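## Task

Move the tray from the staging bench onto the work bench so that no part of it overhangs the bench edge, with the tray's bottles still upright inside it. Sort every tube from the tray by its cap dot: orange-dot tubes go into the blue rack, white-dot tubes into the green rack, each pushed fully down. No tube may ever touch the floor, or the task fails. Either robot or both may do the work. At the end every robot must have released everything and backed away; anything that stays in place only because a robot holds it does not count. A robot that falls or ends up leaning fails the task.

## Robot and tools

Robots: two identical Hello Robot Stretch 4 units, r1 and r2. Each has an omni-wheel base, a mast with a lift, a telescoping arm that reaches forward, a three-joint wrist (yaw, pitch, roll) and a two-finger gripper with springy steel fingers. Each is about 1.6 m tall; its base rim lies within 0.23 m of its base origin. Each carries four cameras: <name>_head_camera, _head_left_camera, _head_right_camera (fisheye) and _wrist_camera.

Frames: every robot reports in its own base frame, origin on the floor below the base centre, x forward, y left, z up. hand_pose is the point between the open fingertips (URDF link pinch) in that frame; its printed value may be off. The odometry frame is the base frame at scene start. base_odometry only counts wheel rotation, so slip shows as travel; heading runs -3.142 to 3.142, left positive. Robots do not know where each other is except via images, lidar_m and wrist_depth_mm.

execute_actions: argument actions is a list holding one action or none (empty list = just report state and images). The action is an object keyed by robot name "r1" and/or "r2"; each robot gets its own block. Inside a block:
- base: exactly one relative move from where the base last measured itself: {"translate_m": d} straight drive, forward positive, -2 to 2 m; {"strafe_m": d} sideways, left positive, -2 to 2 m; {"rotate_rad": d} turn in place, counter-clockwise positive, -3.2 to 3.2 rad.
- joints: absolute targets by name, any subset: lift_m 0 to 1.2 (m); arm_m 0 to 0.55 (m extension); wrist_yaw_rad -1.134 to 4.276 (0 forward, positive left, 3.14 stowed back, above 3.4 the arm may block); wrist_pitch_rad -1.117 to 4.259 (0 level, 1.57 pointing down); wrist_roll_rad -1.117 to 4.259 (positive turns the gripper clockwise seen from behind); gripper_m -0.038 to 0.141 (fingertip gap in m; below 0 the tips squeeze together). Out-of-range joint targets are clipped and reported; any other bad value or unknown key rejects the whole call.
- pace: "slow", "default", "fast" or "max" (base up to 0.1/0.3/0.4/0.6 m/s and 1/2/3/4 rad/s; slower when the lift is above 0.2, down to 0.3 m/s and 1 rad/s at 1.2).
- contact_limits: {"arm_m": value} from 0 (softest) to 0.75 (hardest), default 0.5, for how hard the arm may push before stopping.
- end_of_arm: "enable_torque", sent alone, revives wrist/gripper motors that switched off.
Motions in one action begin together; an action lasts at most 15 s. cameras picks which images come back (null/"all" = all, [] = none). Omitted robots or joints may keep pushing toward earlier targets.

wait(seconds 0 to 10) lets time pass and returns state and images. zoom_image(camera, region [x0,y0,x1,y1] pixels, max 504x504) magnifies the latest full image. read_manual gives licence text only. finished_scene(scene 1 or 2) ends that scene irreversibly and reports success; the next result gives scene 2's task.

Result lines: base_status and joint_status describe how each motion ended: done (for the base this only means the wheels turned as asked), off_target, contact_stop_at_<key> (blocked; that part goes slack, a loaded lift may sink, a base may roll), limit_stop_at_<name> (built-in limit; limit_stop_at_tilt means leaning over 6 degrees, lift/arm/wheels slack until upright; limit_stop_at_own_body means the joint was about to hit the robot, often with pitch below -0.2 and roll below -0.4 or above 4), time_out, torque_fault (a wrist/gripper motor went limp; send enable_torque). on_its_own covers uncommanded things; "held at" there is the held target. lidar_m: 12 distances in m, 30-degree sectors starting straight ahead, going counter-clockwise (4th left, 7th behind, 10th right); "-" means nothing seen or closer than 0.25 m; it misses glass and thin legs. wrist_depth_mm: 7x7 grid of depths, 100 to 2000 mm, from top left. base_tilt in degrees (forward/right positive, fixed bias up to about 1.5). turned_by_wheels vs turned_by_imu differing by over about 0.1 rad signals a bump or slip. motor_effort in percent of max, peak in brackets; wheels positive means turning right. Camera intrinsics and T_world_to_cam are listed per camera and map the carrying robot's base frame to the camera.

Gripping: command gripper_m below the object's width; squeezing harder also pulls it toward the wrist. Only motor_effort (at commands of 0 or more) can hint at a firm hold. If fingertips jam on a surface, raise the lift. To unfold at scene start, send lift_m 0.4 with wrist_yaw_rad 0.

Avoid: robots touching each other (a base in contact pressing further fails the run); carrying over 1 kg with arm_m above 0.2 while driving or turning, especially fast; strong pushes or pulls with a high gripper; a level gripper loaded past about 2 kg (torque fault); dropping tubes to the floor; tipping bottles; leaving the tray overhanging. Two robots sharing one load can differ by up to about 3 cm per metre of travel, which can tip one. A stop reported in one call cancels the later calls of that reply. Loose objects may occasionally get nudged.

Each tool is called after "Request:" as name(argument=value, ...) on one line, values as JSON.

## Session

Request:
execute_actions(actions=[{"r1":{"joints":{"lift_m":1.1,"wrist_yaw_rad":0,"wrist_pitch_rad":0.9}},"r2":{"joints":{"lift_m":1.1,"wrist_yaw_rad":0,"wrist_pitch_rad":0.9}}}], cameras=["r1_head_left_camera","r2_head_left_camera"])

Scene clock: 4.10 s.
r1.base_odometry: x=+0.000 y=+0.000 heading=+0.000 (m, m, rad; r1's odometry frame)
r1.turned_by_wheels: +0.000 (rad since the last result)
r1.turned_by_imu: +0.001 (rad since the last result)
r1.base_tilt: forward=+0.6 right=-0.2 (deg)
r1.lidar_m: 1.82 1.58 1.22 1.89 2.07 1.29 1.09 1.09 1.30 2.38 1.67 1.17
r1.base_status: not commanded
r1.joint_positions: lift_m=+1.100 arm_m=+0.000 wrist_yaw_rad=+0.000 wrist_pitch_rad=+0.901 wrist_roll_rad=+0.011 gripper_m=+0.057
r1.joint_status: all done
r1.motor_effort: lift_m=+20(24) arm_m=-1(1) wrist_yaw_rad=+0(6) wrist_pitch_rad=-3(4) wrist_roll_rad=+1(1) gripper_m=-3(4) wheel_0=+0(0) wheel_1=+0(0) wheel_2=+0(0) (%)
r1.hand_pose: x=+0.3500 y=-0.0874 z=+1.0519 quat_wxyz=(+0.900, +0.005, +0.435, -0.002) (m; r1's base frame)
r1.wrist_depth_mm: - - - - - 1060 1008 / - - - - - 1808 991 / 1708 1708 1808 1756 1808 1808 1863 / 1499 1576 1537 1576 1576 1576 1661 / 1336 1366 1366 1430 1464 1464 1464 / 1229 1255 216 1308 201 1281 1281 / 1138 1160 1182 108 1182 1182 1205
r2.base_odometry: x=+0.000 y=+0.000 heading=+0.000 (m, m, rad; r2's odometry frame)
r2.turned_by_wheels: +0.000 (rad since the last result)
r2.turned_by_imu: -0.001 (rad since the last result)
r2.base_tilt: forward=+0.4 right=+0.2 (deg)
r2.lidar_m: 0.76 0.72 0.81 1.29 3.99 1.55 1.34 2.66 1.73 2.09 1.83 0.89
r2.base_status: not commanded
r2.joint_positions: lift_m=+1.100 arm_m=+0.002 wrist_yaw_rad=+0.000 wrist_pitch_rad=+0.901 wrist_roll_rad=-0.012 gripper_m=+0.057
r2.joint_status: all done
r2.motor_effort: lift_m=+22(24) arm_m=-1(1) wrist_yaw_rad=+0(3) wrist_pitch_rad=-5(9) wrist_roll_rad=-1(0) gripper_m=-3(3) wheel_0=-1(1) wheel_1=+0(0) wheel_2=+0(0) (%)
r2.hand_pose: x=+0.3521 y=-0.0873 z=+1.0519 quat_wxyz=(+0.900, -0.005, +0.435, +0.003) (m; r2's base frame)
r2.wrist_depth_mm: 496 530 574 621 676 732 809 / 549 597 654 723 778 891 976 / 627 691 750 842 931 1060 1205 / 732 820 931 1025 1182 1397 1499 / 891 991 1042 1308 1308 1366 1397 / 1098 1182 1229 1255 198 1229 1255 / 1160 1138 1182 - 1182 1138 1138
pictures: r1_head_left_camera, r2_head_left_camera
Images, in order (width x height): r1_head_left_camera 420x672, r2_head_left_camera 420x672.

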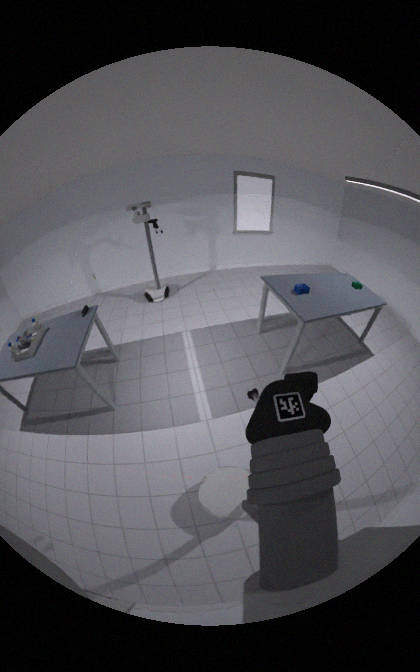

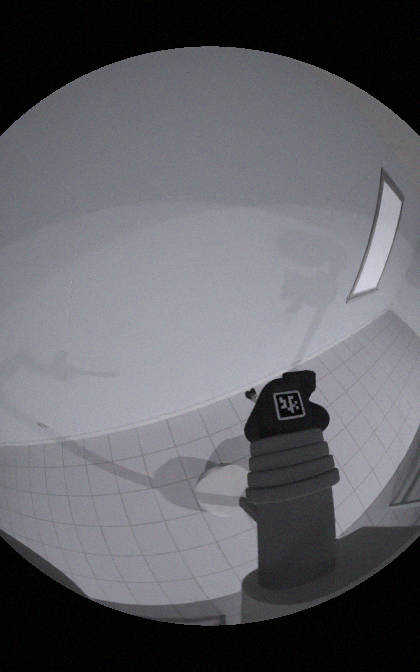

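Request:
execute_actions(actions=[{"r1":{"base":{"rotate_rad":0.26}},"r2":{"base":{"rotate_rad":-2.7}}}], cameras=[])

Request:
execute_actions(actions=[{"r1":{"base":{"strafe_m":1.4}},"r2":{"base":{"strafe_m":-1.2}}}], cameras=["r1_head_camera","r2_head_camera"])

Scene clock: 17.40 s.
r1.base_odometry: x=+0.000 y=+0.000 heading=+0.259 (m, m, rad; r1's odometry frame)
r1.turned_by_wheels: +0.259 (rad since the last result)
r1.turned_by_imu: +0.262 (rad since the last result)
r1.base_tilt: forward=+0.6 right=-0.3 (deg)
r1.lidar_m: 2.55 1.20 1.27 3.81 1.47 1.11 1.08 1.13 1.62 4.35 1.19 1.19
r1.base_status: done
r1.joint_positions: lift_m=+1.100 arm_m=+0.000 wrist_yaw_rad=+0.000 wrist_pitch_rad=+0.901 wrist_roll_rad=+0.011 gripper_m=+0.057
r1.joint_status: not commanded
r1.motor_effort: lift_m=+20(20) arm_m=-1(1) wrist_yaw_rad=+0(0) wrist_pitch_rad=-4(4) wrist_roll_rad=-1(0) gripper_m=-1(3) wheel_0=-6(10) wheel_1=-5(10) wheel_2=-4(8) (%)
r1.hand_pose: x=+0.3500 y=-0.0874 z=+1.0519 quat_wxyz=(+0.900, +0.005, +0.435, -0.002) (m; r1's base frame)
r1.wrist_depth_mm: - - - - - - 1308 / - 1921 - - - - - / 1708 1708 1708 1756 1808 1808 1756 / 1499 1537 1576 1537 1576 1618 1576 / 1366 1366 1430 1430 1430 1430 1397 / 1255 1229 216 1308 200 1308 1308 / 1138 1160 1160 108 1160 1205 1205
r2.base_odometry: x=+0.000 y=+0.000 heading=-2.699 (m, m, rad; r2's odometry frame)
r2.turned_by_wheels: -2.699 (rad since the last result)
r2.turned_by_imu: -2.692 (rad since the last result)
r2.base_tilt: forward=+0.4 right=+0.3 (deg)
r2.lidar_m: 2.59 1.68 1.89 2.28 0.98 0.76 0.72 0.80 1.16 3.99 1.64 1.33
r2.base_status: done
r2.joint_positions: lift_m=+1.100 arm_m=+0.002 wrist_yaw_rad=+0.000 wrist_pitch_rad=+0.901 wrist_roll_rad=-0.012 gripper_m=+0.057
r2.joint_status: not commanded
r2.motor_effort: lift_m=+20(22) arm_m=-1(1) wrist_yaw_rad=+0(2) wrist_pitch_rad=-6(6) wrist_roll_rad=+0(1) gripper_m=-2(4) wheel_0=+3(6) wheel_1=+2(7) wheel_2=+3(7) (%)
r2.hand_pose: x=+0.3520 y=-0.0874 z=+1.0520 quat_wxyz=(+0.900, -0.005, +0.436, +0.003) (m; r2's base frame)
r2.wrist_depth_mm: - - - - - - 976 / - - - 1983 1983 1921 1921 / 1756 1708 1708 1756 1618 1661 1756 / 1576 1576 1576 1537 1537 1499 1430 / 1366 1397 1397 1336 1366 1366 1336 / 1281 1308 1229 1255 198 1255 1255 / 1160 1160 1160 - 1160 1118 1138
pictures: none
No camera images: the call's "cameras" was empty. Leave "cameras" out to get every camera's image.

Scene clock: 23.40 s.
r1.base_odometry: x=-0.358 y=+1.353 heading=+0.259 (m, m, rad; r1's odometry frame)
r1.turned_by_wheels: +0.000 (rad since the last result)
r1.turned_by_imu: +0.010 (rad since the last result)
r1.base_tilt: forward=+0.6 right=-0.2 (deg)
r1.lidar_m: 0.91 0.97 3.04 2.93 1.43 1.02 1.01 1.06 1.57 3.34 2.39 0.95
r1.base_status: done
r1.joint_positions: lift_m=+1.100 arm_m=+0.000 wrist_yaw_rad=+0.000 wrist_pitch_rad=+0.901 wrist_roll_rad=+0.011 gripper_m=+0.057
r1.joint_status: not commanded
r1.motor_effort: lift_m=+20(20) arm_m=-1(1) wrist_yaw_rad=-1(1) wrist_pitch_rad=-4(3) wrist_roll_rad=+0(0) gripper_m=-3(2) wheel_0=-3(16) wheel_1=+2(14) wheel_2=+0(4) (%)
r1.hand_pose: x=+0.3500 y=-0.0874 z=+1.0519 quat_wxyz=(+0.900, +0.005, +0.435, -0.002) (m; r1's base frame)
r1.wrist_depth_mm: 904 917 917 917 976 1008 - / 878 842 854 866 866 842 - / 1708 1708 1708 1808 1808 1756 1808 / 1464 1537 1537 1576 1576 1576 1576 / 1366 1397 1397 1430 1397 1464 1464 / 1229 1255 215 1308 202 1308 1336 / 1138 1138 1160 108 1205 1182 1205
r2.base_odometry: x=-0.514 y=+1.085 heading=-2.699 (m, m, rad; r2's odometry frame)
r2.turned_by_wheels: +0.000 (rad since the last result)
r2.turned_by_imu: -0.007 (rad since the last result)
r2.base_tilt: forward=+0.4 right=+0.3 (deg)
r2.lidar_m: 1.12 1.20 2.66 2.58 1.12 0.84 0.82 0.88 1.31 2.81 3.01 1.16
r2.base_status: done
r2.joint_positions: lift_m=+1.100 arm_m=+0.002 wrist_yaw_rad=+0.000 wrist_pitch_rad=+0.901 wrist_roll_rad=-0.012 gripper_m=+0.057
r2.joint_status: not commanded
r2.motor_effort: lift_m=+20(20) arm_m=-1(1) wrist_yaw_rad=-2(0) wrist_pitch_rad=-6(6) wrist_roll_rad=-1(1) gripper_m=-3(5) wheel_0=-1(11) wheel_1=+2(9) wheel_2=+0(2) (%)
r2.hand_pose: x=+0.3520 y=-0.0874 z=+1.0520 quat_wxyz=(+0.900, -0.005, +0.436, +0.003) (m; r2's base frame)
r2.wrist_depth_mm: - 1098 1430 991 917 891 891 / - 1921 1983 1921 1863 1863 1921 / 1756 1708 1808 1756 1708 1756 1661 / 1576 1537 1537 1537 1499 1464 1537 / 1430 1366 1366 1397 1430 1430 1366 / 1255 1308 1229 1255 198 1255 1205 / 1182 1138 1205 - 1182 1138 1182
pictures: r1_head_camera, r2_head_camera
Images, in order (width x height): r1_head_camera 420x560, r2_head_camera 420x560.

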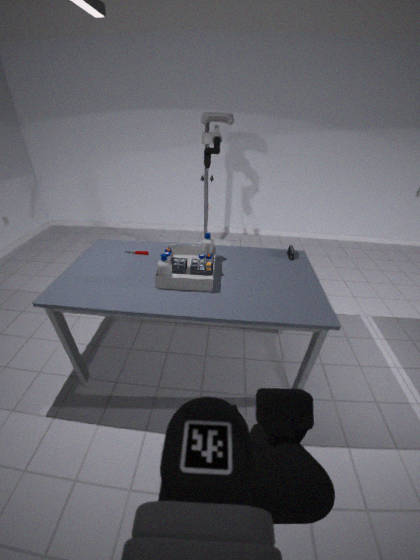

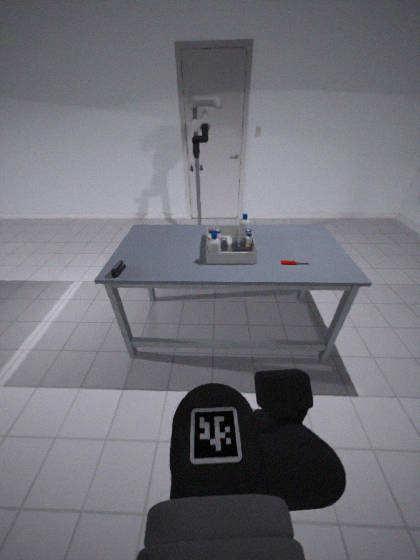

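Request:
execute_actions(actions=[{"r1":{"base":{"rotate_rad":-0.06},"joints":{"wrist_pitch_rad":1.57,"wrist_roll_rad":1.57,"gripper_m":0.045}},"r2":{"base":{"rotate_rad":-0.085},"joints":{"wrist_pitch_rad":1.57,"wrist_roll_rad":1.57,"gripper_m":0.045}}}], cameras=[])

Request:
execute_actions(actions=[{"r1":{"base":{"translate_m":0.62},"joints":{"arm_m":0.32}},"r2":{"base":{"translate_m":0.82},"joints":{"arm_m":0.32}}}], cameras=[])

Request:
execute_actions(actions=[{"r1":{"base":{"strafe_m":0.25}},"r2":{"base":{"strafe_m":0.05}}}], cameras=["r1_wrist_camera","r2_wrist_camera","r1_head_left_camera"])

Scene clock: 34.43 s.
r1.base_odometry: x=-0.358 y=+1.353 heading=+0.200 (m, m, rad; r1's odometry frame)
r1.turned_by_wheels: -0.059 (rad since the last result)
r1.turned_by_imu: -0.057 (rad since the last result)
r1.base_tilt: forward=+0.5 right=-0.2 (deg)
r1.lidar_m: 0.90 0.93 1.29 2.95 1.51 1.03 1.01 1.05 1.43 3.88 2.42 0.97
r1.base_status: done
r1.joint_positions: lift_m=+1.100 arm_m=+0.000 wrist_yaw_rad=+0.000 wrist_pitch_rad=+1.570 wrist_roll_rad=+1.570 gripper_m=+0.045
r1.joint_status: all done
r1.motor_effort: lift_m=+20(20) arm_m=-2(1) wrist_yaw_rad=+1(2) wrist_pitch_rad=+1(1) wrist_roll_rad=+1(4) gripper_m=-4(5) wheel_0=+7(9) wheel_1=+5(7) wheel_2=+5(6) (%)
r1.hand_pose: x=+0.1713 y=-0.0874 z=+0.9896 quat_wxyz=(+0.501, +0.500, +0.500, -0.499) (m; r1's base frame)
r1.wrist_depth_mm: 1182 1205 1182 1205 1205 1205 1182 / 1182 1182 1205 1182 1205 1182 1205 / 1182 1160 1182 1205 1182 1182 1205 / 1182 1205 1205 1042 976 1229 1205 / 1205 1205 1205 1025 991 1205 345 / 1182 1182 198 1182 198 1205 1205 / 1229 1229 1205 108 1205 1229 1229
r2.base_odometry: x=-0.514 y=+1.085 heading=-2.784 (m, m, rad; r2's odometry frame)
r2.turned_by_wheels: -0.084 (rad since the last result)
r2.turned_by_imu: -0.085 (rad since the last result)
r2.base_tilt: forward=+0.3 right=+0.3 (deg)
r2.lidar_m: 1.11 1.14 2.68 3.40 1.22 0.85 0.83 0.87 1.20 2.80 2.90 1.17
r2.base_status: done
r2.joint_positions: lift_m=+1.100 arm_m=+0.002 wrist_yaw_rad=+0.000 wrist_pitch_rad=+1.570 wrist_roll_rad=+1.570 gripper_m=+0.045
r2.joint_status: all done
r2.motor_effort: lift_m=+20(20) arm_m=-1(1) wrist_yaw_rad=+1(1) wrist_pitch_rad=+0(2) wrist_roll_rad=+1(4) gripper_m=-4(5) wheel_0=+2(5) wheel_1=+2(4) wheel_2=+3(7) (%)
r2.hand_pose: x=+0.1733 y=-0.0874 z=+0.9897 quat_wxyz=(+0.501, +0.500, +0.500, -0.499) (m; r2's base frame)
r2.wrist_depth_mm: 1205 1205 1205 1182 1182 1182 1160 / 1229 1229 1229 1182 1182 1182 1182 / 1229 1229 1229 1205 1205 1182 1205 / 1255 1229 1205 1182 991 1205 1205 / 1255 1229 1229 991 1025 1229 1229 / 1255 1255 1255 1042 190 1205 1229 / 1255 1281 1255 - 1255 1229 1255
pictures: none
No camera images: the call's "cameras" was empty. Leave "cameras" out to get every camera's image.

Scene clock: 38.67 s.
r1.base_odometry: x=+0.249 y=+1.477 heading=+0.201 (m, m, rad; r1's odometry frame)
r1.turned_by_wheels: +0.001 (rad since the last result)
r1.turned_by_imu: +0.003 (rad since the last result)
r1.base_tilt: forward=+0.5 right=-0.3 (deg)
r1.lidar_m: 0.29 0.33 0.45 2.98 2.39 1.68 1.62 1.71 2.34 2.22 0.45 0.32
r1.base_status: done
r1.joint_positions: lift_m=+1.100 arm_m=+0.319 wrist_yaw_rad=+0.000 wrist_pitch_rad=+1.570 wrist_roll_rad=+1.570 gripper_m=+0.045
r1.joint_status: all done
r1.motor_effort: lift_m=+20(20) arm_m=+4(5) wrist_yaw_rad=+1(0) wrist_pitch_rad=+1(1) wrist_roll_rad=+0(1) gripper_m=-3(3) wheel_0=+5(13) wheel_1=+5(10) wheel_2=-2(12) (%)
r1.hand_pose: x=+0.4904 y=-0.0874 z=+0.9896 quat_wxyz=(+0.501, +0.500, +0.500, -0.499) (m; r1's base frame)
r1.wrist_depth_mm: 449 445 445 445 449 1182 1205 / 449 445 449 452 449 1182 1182 / 449 449 449 449 452 1182 1205 / 452 452 452 455 449 991 1255 / 452 452 455 455 459 976 1182 / 452 452 197 455 198 1008 1182 / 452 439 455 108 455 1229 1205
r2.base_odometry: x=-1.282 y=+0.797 heading=-2.783 (m, m, rad; r2's odometry frame)
r2.turned_by_wheels: +0.000 (rad since the last result)
r2.turned_by_imu: +0.005 (rad since the last result)
r2.base_tilt: forward=+0.5 right=+0.3 (deg)
r2.lidar_m: 0.31 0.31 0.44 2.40 2.38 1.72 1.64 1.71 2.37 2.79 0.43 0.32
r2.base_status: done
r2.joint_positions: lift_m=+1.100 arm_m=+0.319 wrist_yaw_rad=+0.000 wrist_pitch_rad=+1.570 wrist_roll_rad=+1.570 gripper_m=+0.045
r2.joint_status: all done
r2.motor_effort: lift_m=+20(20) arm_m=+5(6) wrist_yaw_rad=-2(0) wrist_pitch_rad=-2(0) wrist_roll_rad=+0(0) gripper_m=-4(4) wheel_0=+2(6) wheel_1=+0(6) wheel_2=+1(8) (%)
r2.hand_pose: x=+0.4904 y=-0.0874 z=+0.9897 quat_wxyz=(+0.501, +0.500, +0.500, -0.499) (m; r2's base frame)
r2.wrist_depth_mm: 452 449 442 442 439 1182 1182 / 459 449 445 449 442 1182 1182 / 407 402 445 449 445 1205 1205 / 455 424 449 452 445 976 1205 / 462 449 452 455 449 1008 1205 / 462 402 368 442 190 1205 1182 / 445 351 449 - 459 1229 1229
pictures: none
No camera images: the call's "cameras" was empty. Leave "cameras" out to get every camera's image.

Scene clock: 40.80 s.
r1.base_odometry: x=+0.199 y=+1.722 heading=+0.200 (m, m, rad; r1's odometry frame)
r1.turned_by_wheels: +0.000 (rad since the last result)
r1.turned_by_imu: +0.002 (rad since the last result)
r1.base_tilt: forward=+0.6 right=-0.2 (deg)
r1.lidar_m: 0.28 0.30 0.45 2.71 2.40 1.72 1.63 1.69 2.35 2.47 0.45 0.32
r1.base_status: done
r1.joint_positions: lift_m=+1.100 arm_m=+0.319 wrist_yaw_rad=+0.000 wrist_pitch_rad=+1.570 wrist_roll_rad=+1.570 gripper_m=+0.045
r1.joint_status: not commanded
r1.motor_effort: lift_m=+20(20) arm_m=+4(4) wrist_yaw_rad=+0(0) wrist_pitch_rad=+0(0) wrist_roll_rad=+1(0) gripper_m=-3(4) wheel_0=-3(14) wheel_1=+2(16) wheel_2=+0(2) (%)
r1.hand_pose: x=+0.4904 y=-0.0874 z=+0.9896 quat_wxyz=(+0.501, +0.500, +0.500, -0.499) (m; r1's base frame)
r1.wrist_depth_mm: 445 442 449 445 452 1182 1205 / 449 445 449 449 449 1205 1205 / 445 445 449 449 452 1205 1182 / 436 389 452 449 452 1008 1205 / 449 415 449 452 455 991 1205 / 452 424 198 455 199 1008 1229 / 452 394 455 108 459 1205 1229
r2.base_odometry: x=-1.264 y=+0.750 heading=-2.783 (m, m, rad; r2's odometry frame)
r2.turned_by_wheels: +0.000 (rad since the last result)
r2.turned_by_imu: +0.000 (rad since the last result)
r2.base_tilt: forward=+0.4 right=+0.4 (deg)
r2.lidar_m: 0.30 0.32 0.44 2.34 2.39 1.73 1.64 1.75 2.36 2.84 0.45 0.32
r2.base_status: done
r2.joint_positions: lift_m=+1.100 arm_m=+0.319 wrist_yaw_rad=+0.000 wrist_pitch_rad=+1.570 wrist_roll_rad=+1.570 gripper_m=+0.045
r2.joint_status: not commanded
r2.motor_effort: lift_m=+20(20) arm_m=+5(5) wrist_yaw_rad=-1(1) wrist_pitch_rad=-1(2) wrist_roll_rad=+0(0) gripper_m=-3(2) wheel_0=-1(10) wheel_1=+0(7) wheel_2=+0(2) (%)
r2.hand_pose: x=+0.4904 y=-0.0874 z=+0.9897 quat_wxyz=(+0.501, +0.500, +0.500, -0.499) (m; r2's base frame)
r2.wrist_depth_mm: 452 449 439 439 436 1160 1182 / 439 399 445 445 442 1182 1205 / 430 392 452 442 449 1229 1160 / 455 455 452 449 449 991 1205 / 459 407 449 452 452 991 1205 / 462 399 304 325 190 1182 1205 / 462 462 402 - 459 1205 1205
pictures: r1_head_left_camera, r1_wrist_camera, r2_wrist_camera
camera_calibration (this result's frames):
r1_wrist_camera: T_world_to_cam=[[-0.999003, -0.0444332, -0.00421442, 0.486798], [-0.0445315, 0.998639, 0.0271528, 0.136508], [0.0030022, 0.0273134, -0.999622, 1.219], [0, 0, 0, 1]] pos_world=[0.488732, -0.147988, 1.21689]
r2_wrist_camera: T_world_to_cam=[[-0.997658, -0.0328739, -0.0599826, 0.557981], [-0.0358413, 0.998151, 0.0490858, 0.0980516], [0.0582581, 0.0511207, -0.996992, 1.19013], [0, 0, 0, 1]] pos_world=[0.490854, -0.140368, 1.21521]
Images, in order (width x height): r1_head_left_camera 420x672, r1_wrist_camera 616x392, r2_wrist_camera 616x392.

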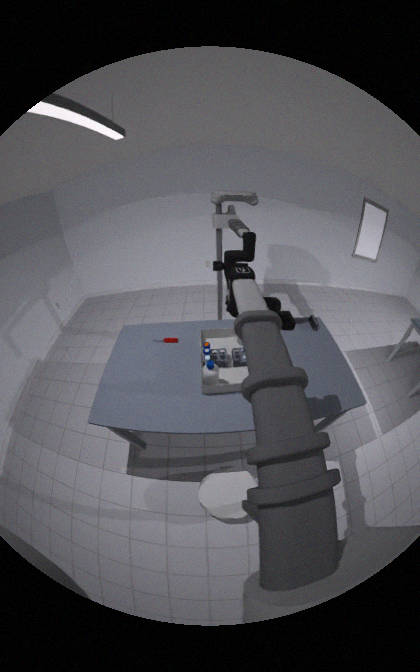

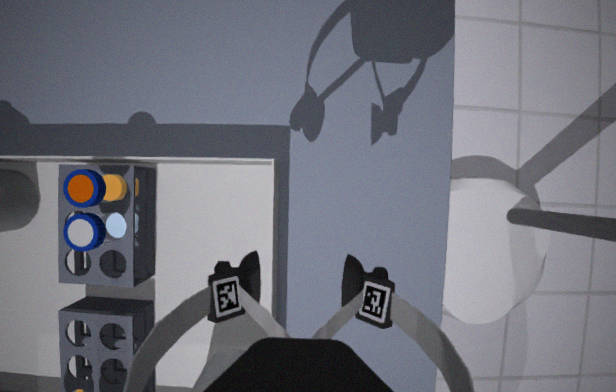

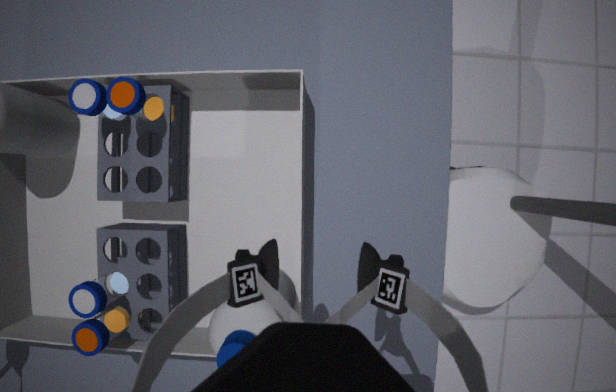

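Request:
execute_actions(actions=[{"r1":{"joints":{"arm_m":0.35}},"r2":{"base":{"strafe_m":-0.058},"joints":{"arm_m":0.335}}}], cameras=[])

Request:
execute_actions(actions=[{"r1":{"joints":{"lift_m":0.898},"pace":"slow"},"r2":{"joints":{"lift_m":0.9},"pace":"slow"}}], cameras=["r1_wrist_camera","r2_wrist_camera"])

Request:
execute_actions(actions=[{"r1":{"joints":{"gripper_m":-0.035}},"r2":{"joints":{"gripper_m":-0.035}}}], cameras=[])

Request:
execute_actions(actions=[{"r1":{"joints":{"lift_m":1.04},"pace":"slow"},"r2":{"joints":{"lift_m":1.042},"pace":"slow"}}], cameras=["r1_wrist_camera","r2_wrist_camera"])

Scene clock: 51.67 s.
r1.base_odometry: x=+0.199 y=+1.722 heading=+0.200 (m, m, rad; r1's odometry frame)
r1.turned_by_wheels: +0.000 (rad since the last result)
r1.turned_by_imu: +0.001 (rad since the last result)
r1.base_tilt: forward=+0.5 right=-0.2 (deg)
r1.lidar_m: 0.29 0.31 0.42 2.71 2.39 1.74 1.63 1.71 2.36 2.48 0.41 0.32
r1.base_status: not commanded
r1.joint_positions: lift_m=+1.100 arm_m=+0.349 wrist_yaw_rad=+0.000 wrist_pitch_rad=+1.570 wrist_roll_rad=+1.570 gripper_m=+0.045
r1.joint_status: all done
r1.motor_effort: lift_m=+20(20) arm_m=+5(6) wrist_yaw_rad=+0(0) wrist_pitch_rad=+0(0) wrist_roll_rad=+1(1) gripper_m=-3(4) wheel_0=-3(3) wheel_1=+2(2) wheel_2=+0(0) (%)
r1.hand_pose: x=+0.5204 y=-0.0874 z=+0.9896 quat_wxyz=(+0.500, +0.500, +0.500, -0.500) (m; r1's base frame)
r1.wrist_depth_mm: 445 445 449 449 445 1205 1182 / 445 449 452 449 449 1205 1205 / 445 449 452 452 449 1205 1182 / 449 392 452 452 452 991 1205 / 449 389 452 455 452 1008 991 / 452 415 198 452 198 991 1229 / 452 394 452 108 455 1205 1229
r2.base_odometry: x=-1.284 y=+0.805 heading=-2.783 (m, m, rad; r2's odometry frame)
r2.turned_by_wheels: +0.000 (rad since the last result)
r2.turned_by_imu: -0.001 (rad since the last result)
r2.base_tilt: forward=+0.4 right=+0.3 (deg)
r2.lidar_m: 0.28 0.32 0.45 2.43 2.38 1.73 1.63 1.71 2.36 2.78 0.48 0.30
r2.base_status: done
r2.joint_positions: lift_m=+1.100 arm_m=+0.334 wrist_yaw_rad=+0.000 wrist_pitch_rad=+1.570 wrist_roll_rad=+1.570 gripper_m=+0.045
r2.joint_status: all done
r2.motor_effort: lift_m=+20(20) arm_m=+5(4) wrist_yaw_rad=-1(1) wrist_pitch_rad=-2(2) wrist_roll_rad=+0(0) gripper_m=-5(4) wheel_0=+0(11) wheel_1=+2(8) wheel_2=+0(1) (%)
r2.hand_pose: x=+0.5053 y=-0.0874 z=+0.9897 quat_wxyz=(+0.501, +0.500, +0.500, -0.499) (m; r2's base frame)
r2.wrist_depth_mm: 449 442 445 442 439 1182 1160 / 449 449 445 439 442 1205 1182 / 455 379 445 445 445 1182 1160 / 436 397 449 452 449 991 1098 / 466 455 452 452 445 991 1205 / 466 410 397 455 190 1229 1229 / 466 347 455 - 459 1229 1229
pictures: none
No camera images: the call's "cameras" was empty. Leave "cameras" out to get every camera's image.

Scene clock: 54.03 s.
r1.base_odometry: x=+0.199 y=+1.722 heading=+0.200 (m, m, rad; r1's odometry frame)
r1.turned_by_wheels: +0.000 (rad since the last result)
r1.turned_by_imu: +0.001 (rad since the last result)
r1.base_tilt: forward=+0.5 right=-0.3 (deg)
r1.lidar_m: 0.28 0.32 0.44 2.70 2.42 1.72 1.63 1.70 2.36 2.46 0.44 0.31
r1.base_status: not commanded
r1.joint_positions: lift_m=+0.898 arm_m=+0.349 wrist_yaw_rad=+0.000 wrist_pitch_rad=+1.570 wrist_roll_rad=+1.570 gripper_m=+0.045
r1.joint_status: all done
r1.motor_effort: lift_m=+16(19) arm_m=+5(5) wrist_yaw_rad=-1(0) wrist_pitch_rad=+0(0) wrist_roll_rad=+1(2) gripper_m=-5(3) wheel_0=-3(3) wheel_1=+2(2) wheel_2=+0(0) (%)
r1.hand_pose: x=+0.5204 y=-0.0874 z=+0.7879 quat_wxyz=(+0.500, +0.500, +0.500, -0.500) (m; r1's base frame)
r1.wrist_depth_mm: 249 249 248 250 250 251 251 / 249 250 250 251 250 251 251 / 247 247 249 252 252 252 252 / 219 249 250 252 253 253 254 / 219 250 249 253 253 254 254 / 245 250 197 251 198 255 254 / 227 251 252 108 255 255 257
r2.base_odometry: x=-1.284 y=+0.805 heading=-2.783 (m, m, rad; r2's odometry frame)
r2.turned_by_wheels: +0.000 (rad since the last result)
r2.turned_by_imu: +0.000 (rad since the last result)
r2.base_tilt: forward=+0.4 right=+0.3 (deg)
r2.lidar_m: 0.31 0.31 0.43 2.43 2.37 1.70 1.64 1.72 2.38 2.80 0.46 0.33
r2.base_status: not commanded
r2.joint_positions: lift_m=+0.900 arm_m=+0.334 wrist_yaw_rad=+0.000 wrist_pitch_rad=+1.570 wrist_roll_rad=+1.570 gripper_m=+0.045
r2.joint_status: all done
r2.motor_effort: lift_m=+17(17) arm_m=+4(5) wrist_yaw_rad=+0(2) wrist_pitch_rad=-1(1) wrist_roll_rad=+1(0) gripper_m=-6(4) wheel_0=+0(0) wheel_1=+2(2) wheel_2=+0(0) (%)
r2.hand_pose: x=+0.5053 y=-0.0874 z=+0.7899 quat_wxyz=(+0.501, +0.500, +0.500, -0.499) (m; r2's base frame)
r2.wrist_depth_mm: 250 247 247 246 245 243 241 / 211 218 221 246 247 244 243 / 202 250 249 248 248 245 245 / 220 251 249 249 249 248 247 / 224 252 251 249 251 248 247 / 224 255 253 177 190 250 517 / 224 251 255 - 253 252 640
pictures: r1_wrist_camera, r2_wrist_camera
camera_calibration (this result's frames):
r1_wrist_camera: T_world_to_cam=[[-0.999008, -0.0443343, -0.00420787, 0.515886], [-0.0444324, 0.998643, 0.027153, 0.143268], [0.00299835, 0.0273131, -0.999622, 1.01729], [0, 0, 0, 1]] pos_world=[0.51869, -0.147987, 1.01519]
r2_wrist_camera: T_world_to_cam=[[-0.99766, -0.0328497, -0.0599544, 0.56091], [-0.0358157, 0.998152, 0.0490868, 0.108381], [0.0582311, 0.0511192, -0.996993, 0.990085], [0, 0, 0, 1]] pos_world=[0.505826, -0.140368, 1.01542]
Images, in order (width x height): r1_wrist_camera 616x392, r2_wrist_camera 616x392.

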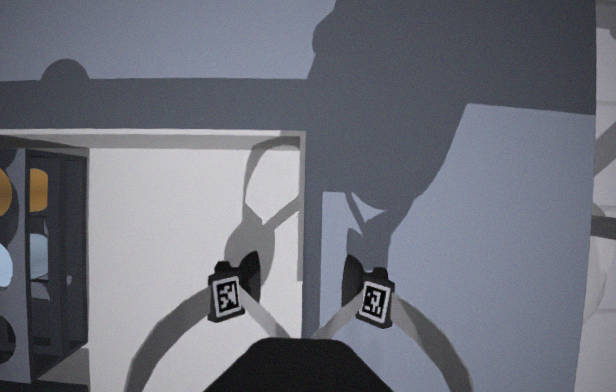

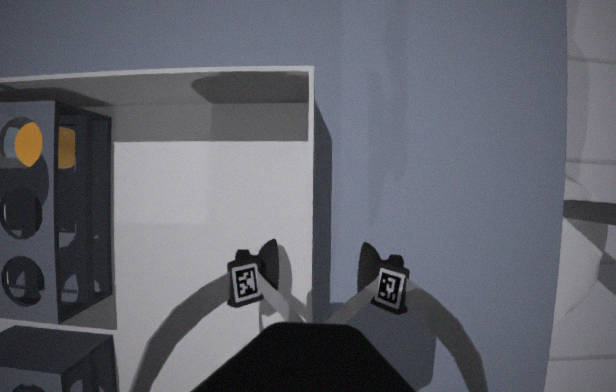

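Scene clock: 55.53 s.
r1.base_odometry: x=+0.199 y=+1.722 heading=+0.200 (m, m, rad; r1's odometry frame)
r1.turned_by_wheels: +0.000 (rad since the last result)
r1.turned_by_imu: +0.001 (rad since the last result)
r1.base_tilt: forward=+0.6 right=-0.2 (deg)
r1.lidar_m: 0.29 0.30 0.42 2.70 2.38 1.72 1.63 1.70 2.34 2.48 0.46 0.31
r1.base_status: not commanded
r1.joint_positions: lift_m=+0.898 arm_m=+0.349 wrist_yaw_rad=+0.001 wrist_pitch_rad=+1.568 wrist_roll_rad=+1.570 gripper_m=-0.034
r1.joint_status: all done
r1.motor_effort: lift_m=+19(19) arm_m=+3(5) wrist_yaw_rad=-4(3) wrist_pitch_rad=+7(8) wrist_roll_rad=+0(1) gripper_m=-21(20) wheel_0=-3(3) wheel_1=+2(2) wheel_2=+0(0) (%)
r1.hand_pose: x=+0.5213 y=-0.0874 z=+0.7877 quat_wxyz=(+0.501, +0.500, +0.500, -0.499) (m; r1's base frame)
r1.wrist_depth_mm: 246 247 248 248 248 250 250 / 247 248 248 250 250 250 249 / 210 239 241 249 250 251 252 / 217 241 242 251 252 251 252 / 220 242 243 244 253 251 252 / 237 244 185 203 185 253 253 / 242 245 245 108 253 254 254
r2.base_odometry: x=-1.284 y=+0.805 heading=-2.783 (m, m, rad; r2's odometry frame)
r2.turned_by_wheels: +0.000 (rad since the last result)
r2.turned_by_imu: +0.000 (rad since the last result)
r2.base_tilt: forward=+0.4 right=+0.3 (deg)
r2.lidar_m: 0.30 0.30 0.45 2.41 2.36 1.73 1.65 1.73 2.36 2.79 0.46 0.33
r2.base_status: not commanded
r2.joint_positions: lift_m=+0.900 arm_m=+0.334 wrist_yaw_rad=+0.001 wrist_pitch_rad=+1.567 wrist_roll_rad=+1.570 gripper_m=-0.034
r2.joint_status: all done
r2.motor_effort: lift_m=+21(21) arm_m=+4(5) wrist_yaw_rad=-5(5) wrist_pitch_rad=+7(10) wrist_roll_rad=+1(0) gripper_m=-23(25) wheel_0=+0(0) wheel_1=+2(2) wheel_2=+0(0) (%)
r2.hand_pose: x=+0.5065 y=-0.0874 z=+0.7897 quat_wxyz=(+0.502, +0.500, +0.500, -0.498) (m; r2's base frame)
r2.wrist_depth_mm: 248 247 245 243 241 241 240 / 191 220 223 222 242 243 240 / 197 246 244 242 246 244 242 / 216 246 245 243 248 244 244 / 218 247 246 243 249 247 247 / 219 249 180 198 180 249 250 / 220 248 248 - 252 251 634
pictures: none
No camera images: the call's "cameras" was empty. Leave "cameras" out to get every camera's image.

Scene clock: 57.50 s.
r1.base_odometry: x=+0.199 y=+1.722 heading=+0.200 (m, m, rad; r1's odometry frame)
r1.turned_by_wheels: +0.000 (rad since the last result)
r1.turned_by_imu: +0.001 (rad since the last result)
r1.base_tilt: forward=+0.7 right=-0.2 (deg)
r1.lidar_m: 0.28 0.29 0.44 2.72 2.41 1.73 1.63 1.71 2.35 2.48 0.45 0.32
r1.base_status: not commanded
r1.joint_positions: lift_m=+1.040 arm_m=+0.349 wrist_yaw_rad=+0.001 wrist_pitch_rad=+1.567 wrist_roll_rad=+1.570 gripper_m=-0.034
r1.joint_status: all done
r1.motor_effort: lift_m=+23(25) arm_m=+4(4) wrist_yaw_rad=-3(4) wrist_pitch_rad=+7(8) wrist_roll_rad=+1(0) gripper_m=-20(21) wheel_0=-3(2) wheel_1=+2(2) wheel_2=+0(0) (%)
r1.hand_pose: x=+0.5213 y=-0.0874 z=+0.9293 quat_wxyz=(+0.501, +0.500, +0.500, -0.499) (m; r1's base frame)
r1.wrist_depth_mm: 384 384 389 387 387 387 1138 / 387 387 389 389 389 389 1138 / 209 239 239 389 389 392 1160 / 235 239 241 392 392 392 1138 / 219 243 243 245 394 397 960 / 237 244 186 202 185 397 1138 / 242 246 247 108 394 397 1160
r2.base_odometry: x=-1.284 y=+0.805 heading=-2.783 (m, m, rad; r2's odometry frame)
r2.turned_by_wheels: +0.000 (rad since the last result)
r2.turned_by_imu: +0.000 (rad since the last result)
r2.base_tilt: forward=+0.4 right=+0.3 (deg)
r2.lidar_m: 0.30 0.33 0.44 2.42 2.32 1.72 1.64 1.72 2.37 2.78 0.46 0.32
r2.base_status: not commanded
r2.joint_positions: lift_m=+1.042 arm_m=+0.334 wrist_yaw_rad=+0.001 wrist_pitch_rad=+1.567 wrist_roll_rad=+1.570 gripper_m=-0.034
r2.joint_status: all done
r2.motor_effort: lift_m=+26(29) arm_m=+4(4) wrist_yaw_rad=-3(3) wrist_pitch_rad=+7(7) wrist_roll_rad=+0(0) gripper_m=-23(24) wheel_0=+0(0) wheel_1=+2(2) wheel_2=+0(0) (%)
r2.hand_pose: x=+0.5064 y=-0.0874 z=+0.9312 quat_wxyz=(+0.502, +0.500, +0.500, -0.498) (m; r2's base frame)
r2.wrist_depth_mm: 389 387 387 387 382 379 1098 / 193 220 222 222 384 379 1118 / 198 245 244 242 387 387 1118 / 216 246 247 243 387 931 917 / 219 247 246 244 392 931 917 / 218 249 180 197 180 946 1160 / 220 248 246 - 399 778 1182
pictures: r1_wrist_camera, r2_wrist_camera
camera_calibration (this result's frames):
r1_wrist_camera: T_world_to_cam=[[-0.998946, -0.0454184, -0.00659492, 0.519488], [-0.045581, 0.998594, 0.0270469, 0.140161], [0.00535722, 0.027319, -0.999612, 1.15739], [0, 0, 0, 1]] pos_world=[0.519129, -0.147989, 1.15658]
r2_wrist_camera: T_world_to_cam=[[-0.997444, -0.0338885, -0.0629031, 0.573025], [-0.0370003, 0.998114, 0.048981, 0.102178], [0.0611246, 0.0511832, -0.996817, 1.12928], [0, 0, 0, 1]] pos_world=[0.506314, -0.140367, 1.15673]
Images, in order (width x height): r1_wrist_camera 616x392, r2_wrist_camera 616x392.

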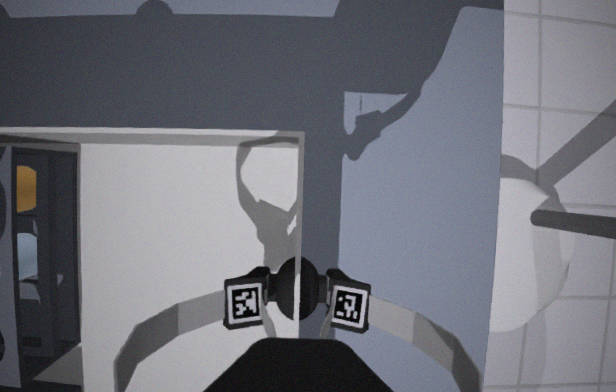

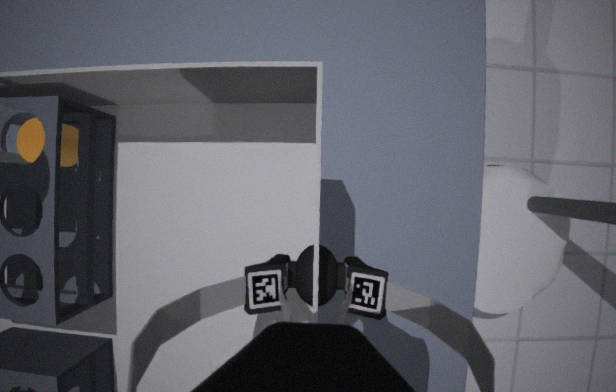

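Request:
execute_actions(actions=[{"r1":{"base":{"strafe_m":-0.5},"pace":"slow"},"r2":{"base":{"strafe_m":0.5},"pace":"slow"}}], cameras=[])

Scene clock: 67.27 s.
r1.base_odometry: x=+0.299 y=+1.232 heading=+0.201 (m, m, rad; r1's odometry frame)
r1.turned_by_wheels: +0.000 (rad since the last result)
r1.turned_by_imu: +0.003 (rad since the last result)
r1.base_tilt: forward=+0.5 right=-0.3 (deg)
r1.lidar_m: 0.28 0.33 0.45 1.20 2.40 1.70 1.64 1.73 2.34 1.99 2.02 0.31
r1.base_status: done
r1.joint_positions: lift_m=+1.040 arm_m=+0.349 wrist_yaw_rad=+0.002 wrist_pitch_rad=+1.565 wrist_roll_rad=+1.570 gripper_m=-0.034
r1.joint_status: not commanded
r1.motor_effort: lift_m=+24(24) arm_m=+3(4) wrist_yaw_rad=-5(5) wrist_pitch_rad=+13(13) wrist_roll_rad=+1(1) gripper_m=-20(18) wheel_0=+6(11) wheel_1=-5(7) wheel_2=+0(1) (%)
r1.hand_pose: x=+0.5221 y=-0.0874 z=+0.9293 quat_wxyz=(+0.502, +0.501, +0.499, -0.498) (m; r1's base frame)
r1.wrist_depth_mm: 1138 1098 1118 1138 1118 1118 1138 / 384 387 389 389 389 389 1118 / 216 238 239 389 389 392 1118 / 235 239 241 392 389 397 1138 / 236 241 244 244 394 394 931 / 238 244 186 202 185 394 1138 / 242 246 246 108 397 1138 1182
r2.base_odometry: x=-1.109 y=+0.336 heading=-2.783 (m, m, rad; r2's odometry frame)
r2.turned_by_wheels: +0.000 (rad since the last result)
r2.turned_by_imu: +0.000 (rad since the last result)
r2.base_tilt: forward=+0.4 right=+0.3 (deg)
r2.lidar_m: 0.30 0.33 1.97 1.93 2.39 1.72 1.65 1.72 2.37 1.28 0.45 0.32
r2.base_status: done
r2.joint_positions: lift_m=+1.042 arm_m=+0.334 wrist_yaw_rad=+0.002 wrist_pitch_rad=+1.565 wrist_roll_rad=+1.570 gripper_m=-0.034
r2.joint_status: not commanded
r2.motor_effort: lift_m=+26(26) arm_m=+3(4) wrist_yaw_rad=-5(6) wrist_pitch_rad=+12(11) wrist_roll_rad=+0(0) gripper_m=-21(22) wheel_0=-2(5) wheel_1=+1(3) wheel_2=+3(5) (%)
r2.hand_pose: x=+0.5070 y=-0.0874 z=+0.9313 quat_wxyz=(+0.502, +0.501, +0.499, -0.498) (m; r2's base frame)
r2.wrist_depth_mm: 392 389 387 382 375 379 1118 / 193 222 200 221 382 382 1118 / 199 247 244 244 384 384 1118 / 219 248 247 245 387 387 931 / 219 248 248 245 392 931 931 / 219 249 180 196 179 946 1160 / 220 244 246 - 394 778 1160
pictures: none
No camera images: the call's "cameras" was empty. Leave "cameras" out to get every camera's image.

Request:
execute_actions(actions=[{"r1":{"base":{"strafe_m":-1.0},"pace":"slow"},"r2":{"base":{"strafe_m":1.0},"joints":{"arm_m":0.344},"pace":"slow"}}], cameras=[])

Request:
execute_actions(actions=[{"r1":{"base":{"strafe_m":-0.9},"pace":"slow"},"r2":{"base":{"strafe_m":0.9},"joints":{"arm_m":0.354},"pace":"slow"}}], cameras=["r1_head_left_camera"])

action 0: r1: "base": strafe_m = -1.0 would last too long for one action: at the pace "slow" strafe_m can be at most 0.78 in either direction: name a faster pace, or command the rest in another action

action 0: r1: "base": strafe_m = -0.9 would last too long for one action: at the pace "slow" strafe_m can be at most 0.78 in either direction: name a faster pace, or command the rest in another action

Request:
execute_actions(actions=[{"r1":{"base":{"strafe_m":-0.75},"pace":"slow"},"r2":{"base":{"strafe_m":0.75},"joints":{"arm_m":0.342},"pace":"slow"}}], cameras=[])

Request:
execute_actions(actions=[{"r1":{"base":{"strafe_m":-0.75},"pace":"slow"},"r2":{"base":{"strafe_m":0.75},"joints":{"arm_m":0.35},"pace":"slow"}}], cameras=[])

Request:
execute_actions(actions=[{"r1":{"base":{"strafe_m":-0.75},"pace":"slow"},"r2":{"base":{"strafe_m":0.75},"joints":{"arm_m":0.358},"pace":"slow"}}], cameras=["r1_head_left_camera"])

Scene clock: 103.67 s.
r1.base_odometry: x=+0.448 y=+0.497 heading=+0.201 (m, m, rad; r1's odometry frame)
r1.turned_by_wheels: +0.000 (rad since the last result)
r1.turned_by_imu: +0.003 (rad since the last result)
r1.base_tilt: forward=+0.5 right=-0.3 (deg)
r1.lidar_m: 0.50 0.64 0.55 1.23 2.35 1.73 1.65 1.70 2.34 1.35 1.24 3.22
r1.base_status: done
r1.joint_positions: lift_m=+1.040 arm_m=+0.349 wrist_yaw_rad=+0.002 wrist_pitch_rad=+1.564 wrist_roll_rad=+1.570 gripper_m=-0.034
r1.joint_status: not commanded
r1.motor_effort: lift_m=+24(23) arm_m=+3(3) wrist_yaw_rad=-8(7) wrist_pitch_rad=+16(16) wrist_roll_rad=+0(0) gripper_m=-20(21) wheel_0=+7(6) wheel_1=-6(10) wheel_2=+1(1) (%)
r1.hand_pose: x=+0.5224 y=-0.0874 z=+0.9293 quat_wxyz=(+0.502, +0.501, +0.499, -0.498) (m; r1's base frame)
r1.wrist_depth_mm: 1118 1138 1138 1118 1138 1138 1160 / 1138 1138 1138 1118 1118 1118 1118 / 224 238 239 1138 1160 1138 1118 / 234 238 240 1138 1138 946 1160 / 236 242 243 243 1138 931 931 / 238 244 185 202 183 946 1182 / 241 247 247 108 1160 1182 1160
r2.base_odometry: x=-0.846 y=-0.366 heading=-2.783 (m, m, rad; r2's odometry frame)
r2.turned_by_wheels: +0.000 (rad since the last result)
r2.turned_by_imu: +0.001 (rad since the last result)
r2.base_tilt: forward=+0.4 right=+0.4 (deg)
r2.lidar_m: 0.47 3.17 1.18 1.24 2.36 1.73 1.65 1.73 2.41 1.23 0.61 0.51
r2.base_status: done
r2.joint_positions: lift_m=+1.042 arm_m=+0.341 wrist_yaw_rad=+0.002 wrist_pitch_rad=+1.564 wrist_roll_rad=+1.570 gripper_m=-0.034
r2.joint_status: all done
r2.motor_effort: lift_m=+26(26) arm_m=+3(7) wrist_yaw_rad=-8(6) wrist_pitch_rad=+15(14) wrist_roll_rad=+0(0) gripper_m=-23(22) wheel_0=-2(5) wheel_1=+2(6) wheel_2=+4(4) (%)
r2.hand_pose: x=+0.5144 y=-0.0874 z=+0.9313 quat_wxyz=(+0.502, +0.501, +0.499, -0.498) (m; r2's base frame)
r2.wrist_depth_mm: 1160 1138 1118 1138 1118 1138 1098 / 198 226 201 220 1138 1138 1118 / 200 248 247 244 1118 1138 1118 / 219 247 245 245 1138 917 917 / 193 247 246 243 1138 917 904 / 220 250 180 187 179 946 1160 / 218 247 247 - 1205 1182 1182
pictures: none
No camera images: the call's "cameras" was empty. Leave "cameras" out to get every camera's image.

Scene clock: 112.30 s.
r1.base_odometry: x=+0.598 y=-0.237 heading=+0.201 (m, m, rad; r1's odometry frame)
r1.turned_by_wheels: +0.000 (rad since the last result)
r1.turned_by_imu: +0.003 (rad since the last result)
r1.base_tilt: forward=+0.6 right=-0.2 (deg)
r1.lidar_m: 0.49 3.17 1.22 1.26 2.35 1.71 1.61 1.68 2.30 1.44 0.55 0.65
r1.base_status: done
r1.joint_positions: lift_m=+1.040 arm_m=+0.350 wrist_yaw_rad=+0.003 wrist_pitch_rad=+1.563 wrist_roll_rad=+1.570 gripper_m=-0.034
r1.joint_status: not commanded
r1.motor_effort: lift_m=+23(24) arm_m=+2(3) wrist_yaw_rad=-7(8) wrist_pitch_rad=+20(21) wrist_roll_rad=+0(1) gripper_m=-21(20) wheel_0=+8(7) wheel_1=-6(5) wheel_2=+1(3) (%)
r1.hand_pose: x=+0.5230 y=-0.0874 z=+0.9293 quat_wxyz=(+0.503, +0.501, +0.499, -0.497) (m; r1's base frame)
r1.wrist_depth_mm: 1118 1098 1118 1138 1138 1138 1118 / 1160 1138 1138 1118 1138 1118 1138 / 233 238 237 1138 1138 1138 1118 / 233 239 240 1138 1160 946 1138 / 236 241 243 243 1138 931 931 / 238 245 183 207 184 946 1138 / 247 247 247 108 1138 1160 1160
r2.base_odometry: x=-0.583 y=-1.068 heading=-2.782 (m, m, rad; r2's odometry frame)
r2.turned_by_wheels: +0.000 (rad since the last result)
r2.turned_by_imu: +0.001 (rad since the last result)
r2.base_tilt: forward=+0.4 right=+0.3 (deg)
r2.lidar_m: 0.48 0.58 0.51 1.33 2.29 1.72 1.64 1.72 2.42 1.31 1.33 0.54
r2.base_status: done
r2.joint_positions: lift_m=+1.042 arm_m=+0.350 wrist_yaw_rad=+0.002 wrist_pitch_rad=+1.563 wrist_roll_rad=+1.570 gripper_m=-0.034
r2.joint_status: all done
r2.motor_effort: lift_m=+26(26) arm_m=+3(3) wrist_yaw_rad=-8(6) wrist_pitch_rad=+19(19) wrist_roll_rad=+0(0) gripper_m=-23(24) wheel_0=-2(8) wheel_1=+3(5) wheel_2=+5(5) (%)
r2.hand_pose: x=+0.5229 y=-0.0874 z=+0.9313 quat_wxyz=(+0.503, +0.501, +0.499, -0.497) (m; r2's base frame)
r2.wrist_depth_mm: 1160 1138 1118 1160 1118 1098 1118 / 202 204 202 222 1118 1098 1118 / 200 246 246 245 1160 1118 1118 / 218 247 245 245 1118 931 904 / 220 248 245 243 1160 946 931 / 224 248 181 185 180 946 1138 / 220 247 248 - 1160 1160 1182
pictures: none
No camera images: the call's "cameras" was empty. Leave "cameras" out to get every camera's image.

Scene clock: 120.93 s.
r1.base_odometry: x=+0.748 y=-0.972 heading=+0.201 (m, m, rad; r1's odometry frame)
r1.turned_by_wheels: +0.001 (rad since the last result)
r1.turned_by_imu: +0.003 (rad since the last result)
r1.base_tilt: forward=+0.6 right=-0.3 (deg)
r1.lidar_m: 0.32 0.35 2.01 1.99 2.34 1.72 1.61 1.70 2.28 3.23 0.50 0.34
r1.base_status: done
r1.joint_positions: lift_m=+1.040 arm_m=+0.350 wrist_yaw_rad=+0.004 wrist_pitch_rad=+1.560 wrist_roll_rad=+1.570 gripper_m=-0.034
r1.joint_status: not commanded
r1.on_its_own: wrist_pitch_rad is at rest, and its effort (+27) is outside its rest range (-23 to +23)
r1.motor_effort: lift_m=+24(24) arm_m=+2(2) wrist_yaw_rad=-11(10) wrist_pitch_rad=+27(27) wrist_roll_rad=+0(0) gripper_m=-22(22) wheel_0=+8(11) wheel_1=-4(9) wheel_2=+3(4) (%)
r1.hand_pose: x=+0.5239 y=-0.0874 z=+0.9293 quat_wxyz=(+0.504, +0.501, +0.499, -0.496) (m; r1's base frame)
r1.wrist_depth_mm: 389 387 389 387 387 1160 1118 / 389 389 392 389 389 1118 1160 / 235 237 239 392 394 1118 1138 / 234 239 240 389 394 931 1138 / 236 241 242 397 394 931 917 / 239 244 182 204 183 931 1160 / 247 247 247 109 394 1160 1160
r2.base_odometry: x=-0.319 y=-1.770 heading=-2.782 (m, m, rad; r2's odometry frame)
r2.turned_by_wheels: +0.001 (rad since the last result)
r2.turned_by_imu: +0.001 (rad since the last result)
r2.base_tilt: forward=+0.4 right=+0.3 (deg)
r2.lidar_m: 0.30 0.30 0.48 3.17 2.33 1.69 1.63 1.73 2.40 2.02 0.47 0.31
r2.base_status: done
r2.joint_positions: lift_m=+1.042 arm_m=+0.358 wrist_yaw_rad=+0.003 wrist_pitch_rad=+1.560 wrist_roll_rad=+1.570 gripper_m=-0.034
r2.joint_status: all done
r2.on_its_own: wrist_pitch_rad is at rest, and its effort (+25) is outside its rest range (-23 to +23)
r2.motor_effort: lift_m=+26(26) arm_m=+2(4) wrist_yaw_rad=-7(9) wrist_pitch_rad=+25(25) wrist_roll_rad=+0(0) gripper_m=-21(22) wheel_0=-1(6) wheel_1=+2(6) wheel_2=+6(6) (%)
r2.hand_pose: x=+0.5318 y=-0.0874 z=+0.9313 quat_wxyz=(+0.504, +0.502, +0.498, -0.496) (m; r2's base frame)
r2.wrist_depth_mm: 394 389 389 382 382 377 1118 / 189 208 204 242 382 382 1098 / 200 250 245 244 384 387 1160 / 220 248 245 243 387 384 904 / 220 247 246 211 389 387 917 / 222 249 182 196 178 392 1118 / 220 248 245 - 394 397 1160
pictures: r1_head_left_camera
Images, in order (width x height): r1_head_left_camera 420x672.

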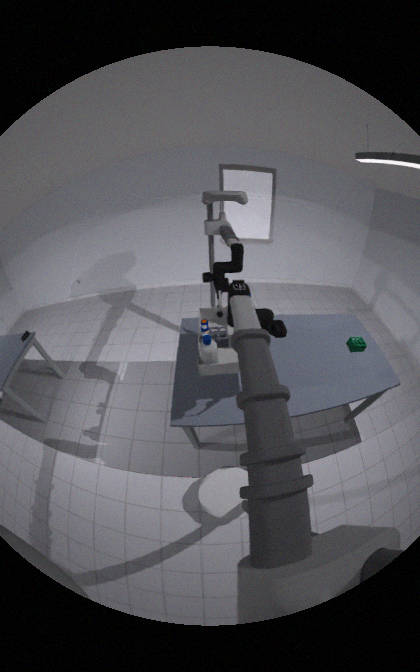

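Request:
execute_actions(actions=[{"r1":{"base":{"strafe_m":-0.4},"joints":{"arm_m":0.37},"pace":"slow"},"r2":{"base":{"strafe_m":0.4},"pace":"slow"}}], cameras=["r1_head_left_camera","r2_head_left_camera"])

Scene clock: 131.33 s.
r1.base_odometry: x=+0.828 y=-1.364 heading=+0.202 (m, m, rad; r1's odometry frame)
r1.turned_by_wheels: +0.000 (rad since the last result)
r1.turned_by_imu: +0.002 (rad since the last result)
r1.base_tilt: forward=+0.6 right=-0.3 (deg)
r1.lidar_m: 0.31 0.35 0.51 2.36 2.35 1.70 1.61 1.69 2.29 2.84 0.52 0.34
r1.base_status: done
r1.joint_positions: lift_m=+1.040 arm_m=+0.369 wrist_yaw_rad=+0.002 wrist_pitch_rad=+1.565 wrist_roll_rad=+1.570 gripper_m=-0.034
r1.joint_status: all done
r1.motor_effort: lift_m=+24(23) arm_m=+3(4) wrist_yaw_rad=-6(11) wrist_pitch_rad=+15(27) wrist_roll_rad=+0(1) gripper_m=-20(20) wheel_0=+6(15) wheel_1=-5(11) wheel_2=+0(2) (%)
r1.hand_pose: x=+0.5423 y=-0.0874 z=+0.9293 quat_wxyz=(+0.502, +0.501, +0.499, -0.498) (m; r1's base frame)
r1.wrist_depth_mm: 384 387 387 384 389 389 1098 / 387 389 389 384 389 389 1118 / 233 237 240 389 392 1160 1138 / 234 240 241 392 392 931 1138 / 236 242 242 244 394 931 946 / 238 244 186 202 184 946 1160 / 240 246 248 108 397 1138 1160
r2.base_odometry: x=-0.178 y=-2.144 heading=-2.782 (m, m, rad; r2's odometry frame)
r2.turned_by_wheels: +0.000 (rad since the last result)
r2.turned_by_imu: -0.001 (rad since the last result)
r2.base_tilt: forward=+0.4 right=+0.3 (deg)
r2.lidar_m: 0.30 0.33 0.46 2.77 2.32 1.67 1.60 1.73 2.37 2.41 0.45 0.34
r2.base_status: done
r2.joint_positions: lift_m=+1.042 arm_m=+0.358 wrist_yaw_rad=+0.001 wrist_pitch_rad=+1.565 wrist_roll_rad=+1.570 gripper_m=-0.034
r2.joint_status: not commanded
r2.motor_effort: lift_m=+25(26) arm_m=+3(2) wrist_yaw_rad=-3(8) wrist_pitch_rad=+12(25) wrist_roll_rad=-1(0) gripper_m=-22(24) wheel_0=-2(5) wheel_1=+0(7) wheel_2=+3(5) (%)
r2.hand_pose: x=+0.5303 y=-0.0874 z=+0.9313 quat_wxyz=(+0.502, +0.501, +0.499, -0.498) (m; r2's base frame)
r2.wrist_depth_mm: 392 387 384 382 379 377 1118 / 194 206 204 221 382 382 1118 / 200 248 246 244 382 384 1138 / 219 248 246 244 389 387 917 / 219 247 246 243 389 387 931 / 221 250 180 195 179 392 1138 / 219 248 246 - 394 394 1160
pictures: r1_head_left_camera, r2_head_left_camera
Images, in order (width x height): r1_head_left_camera 420x672, r2_head_left_camera 420x672.

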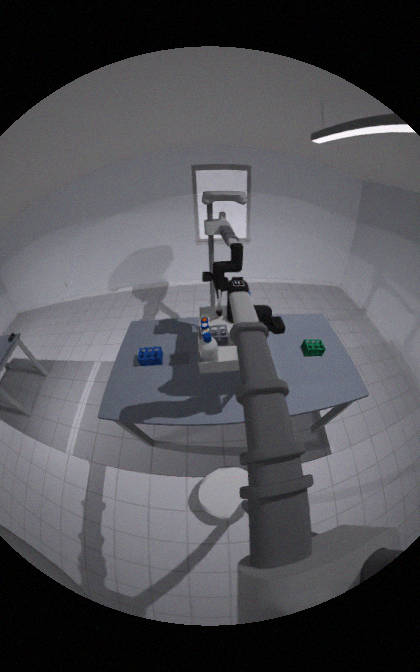

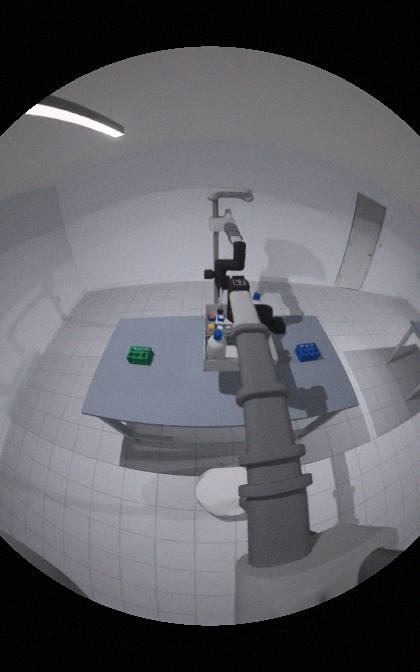

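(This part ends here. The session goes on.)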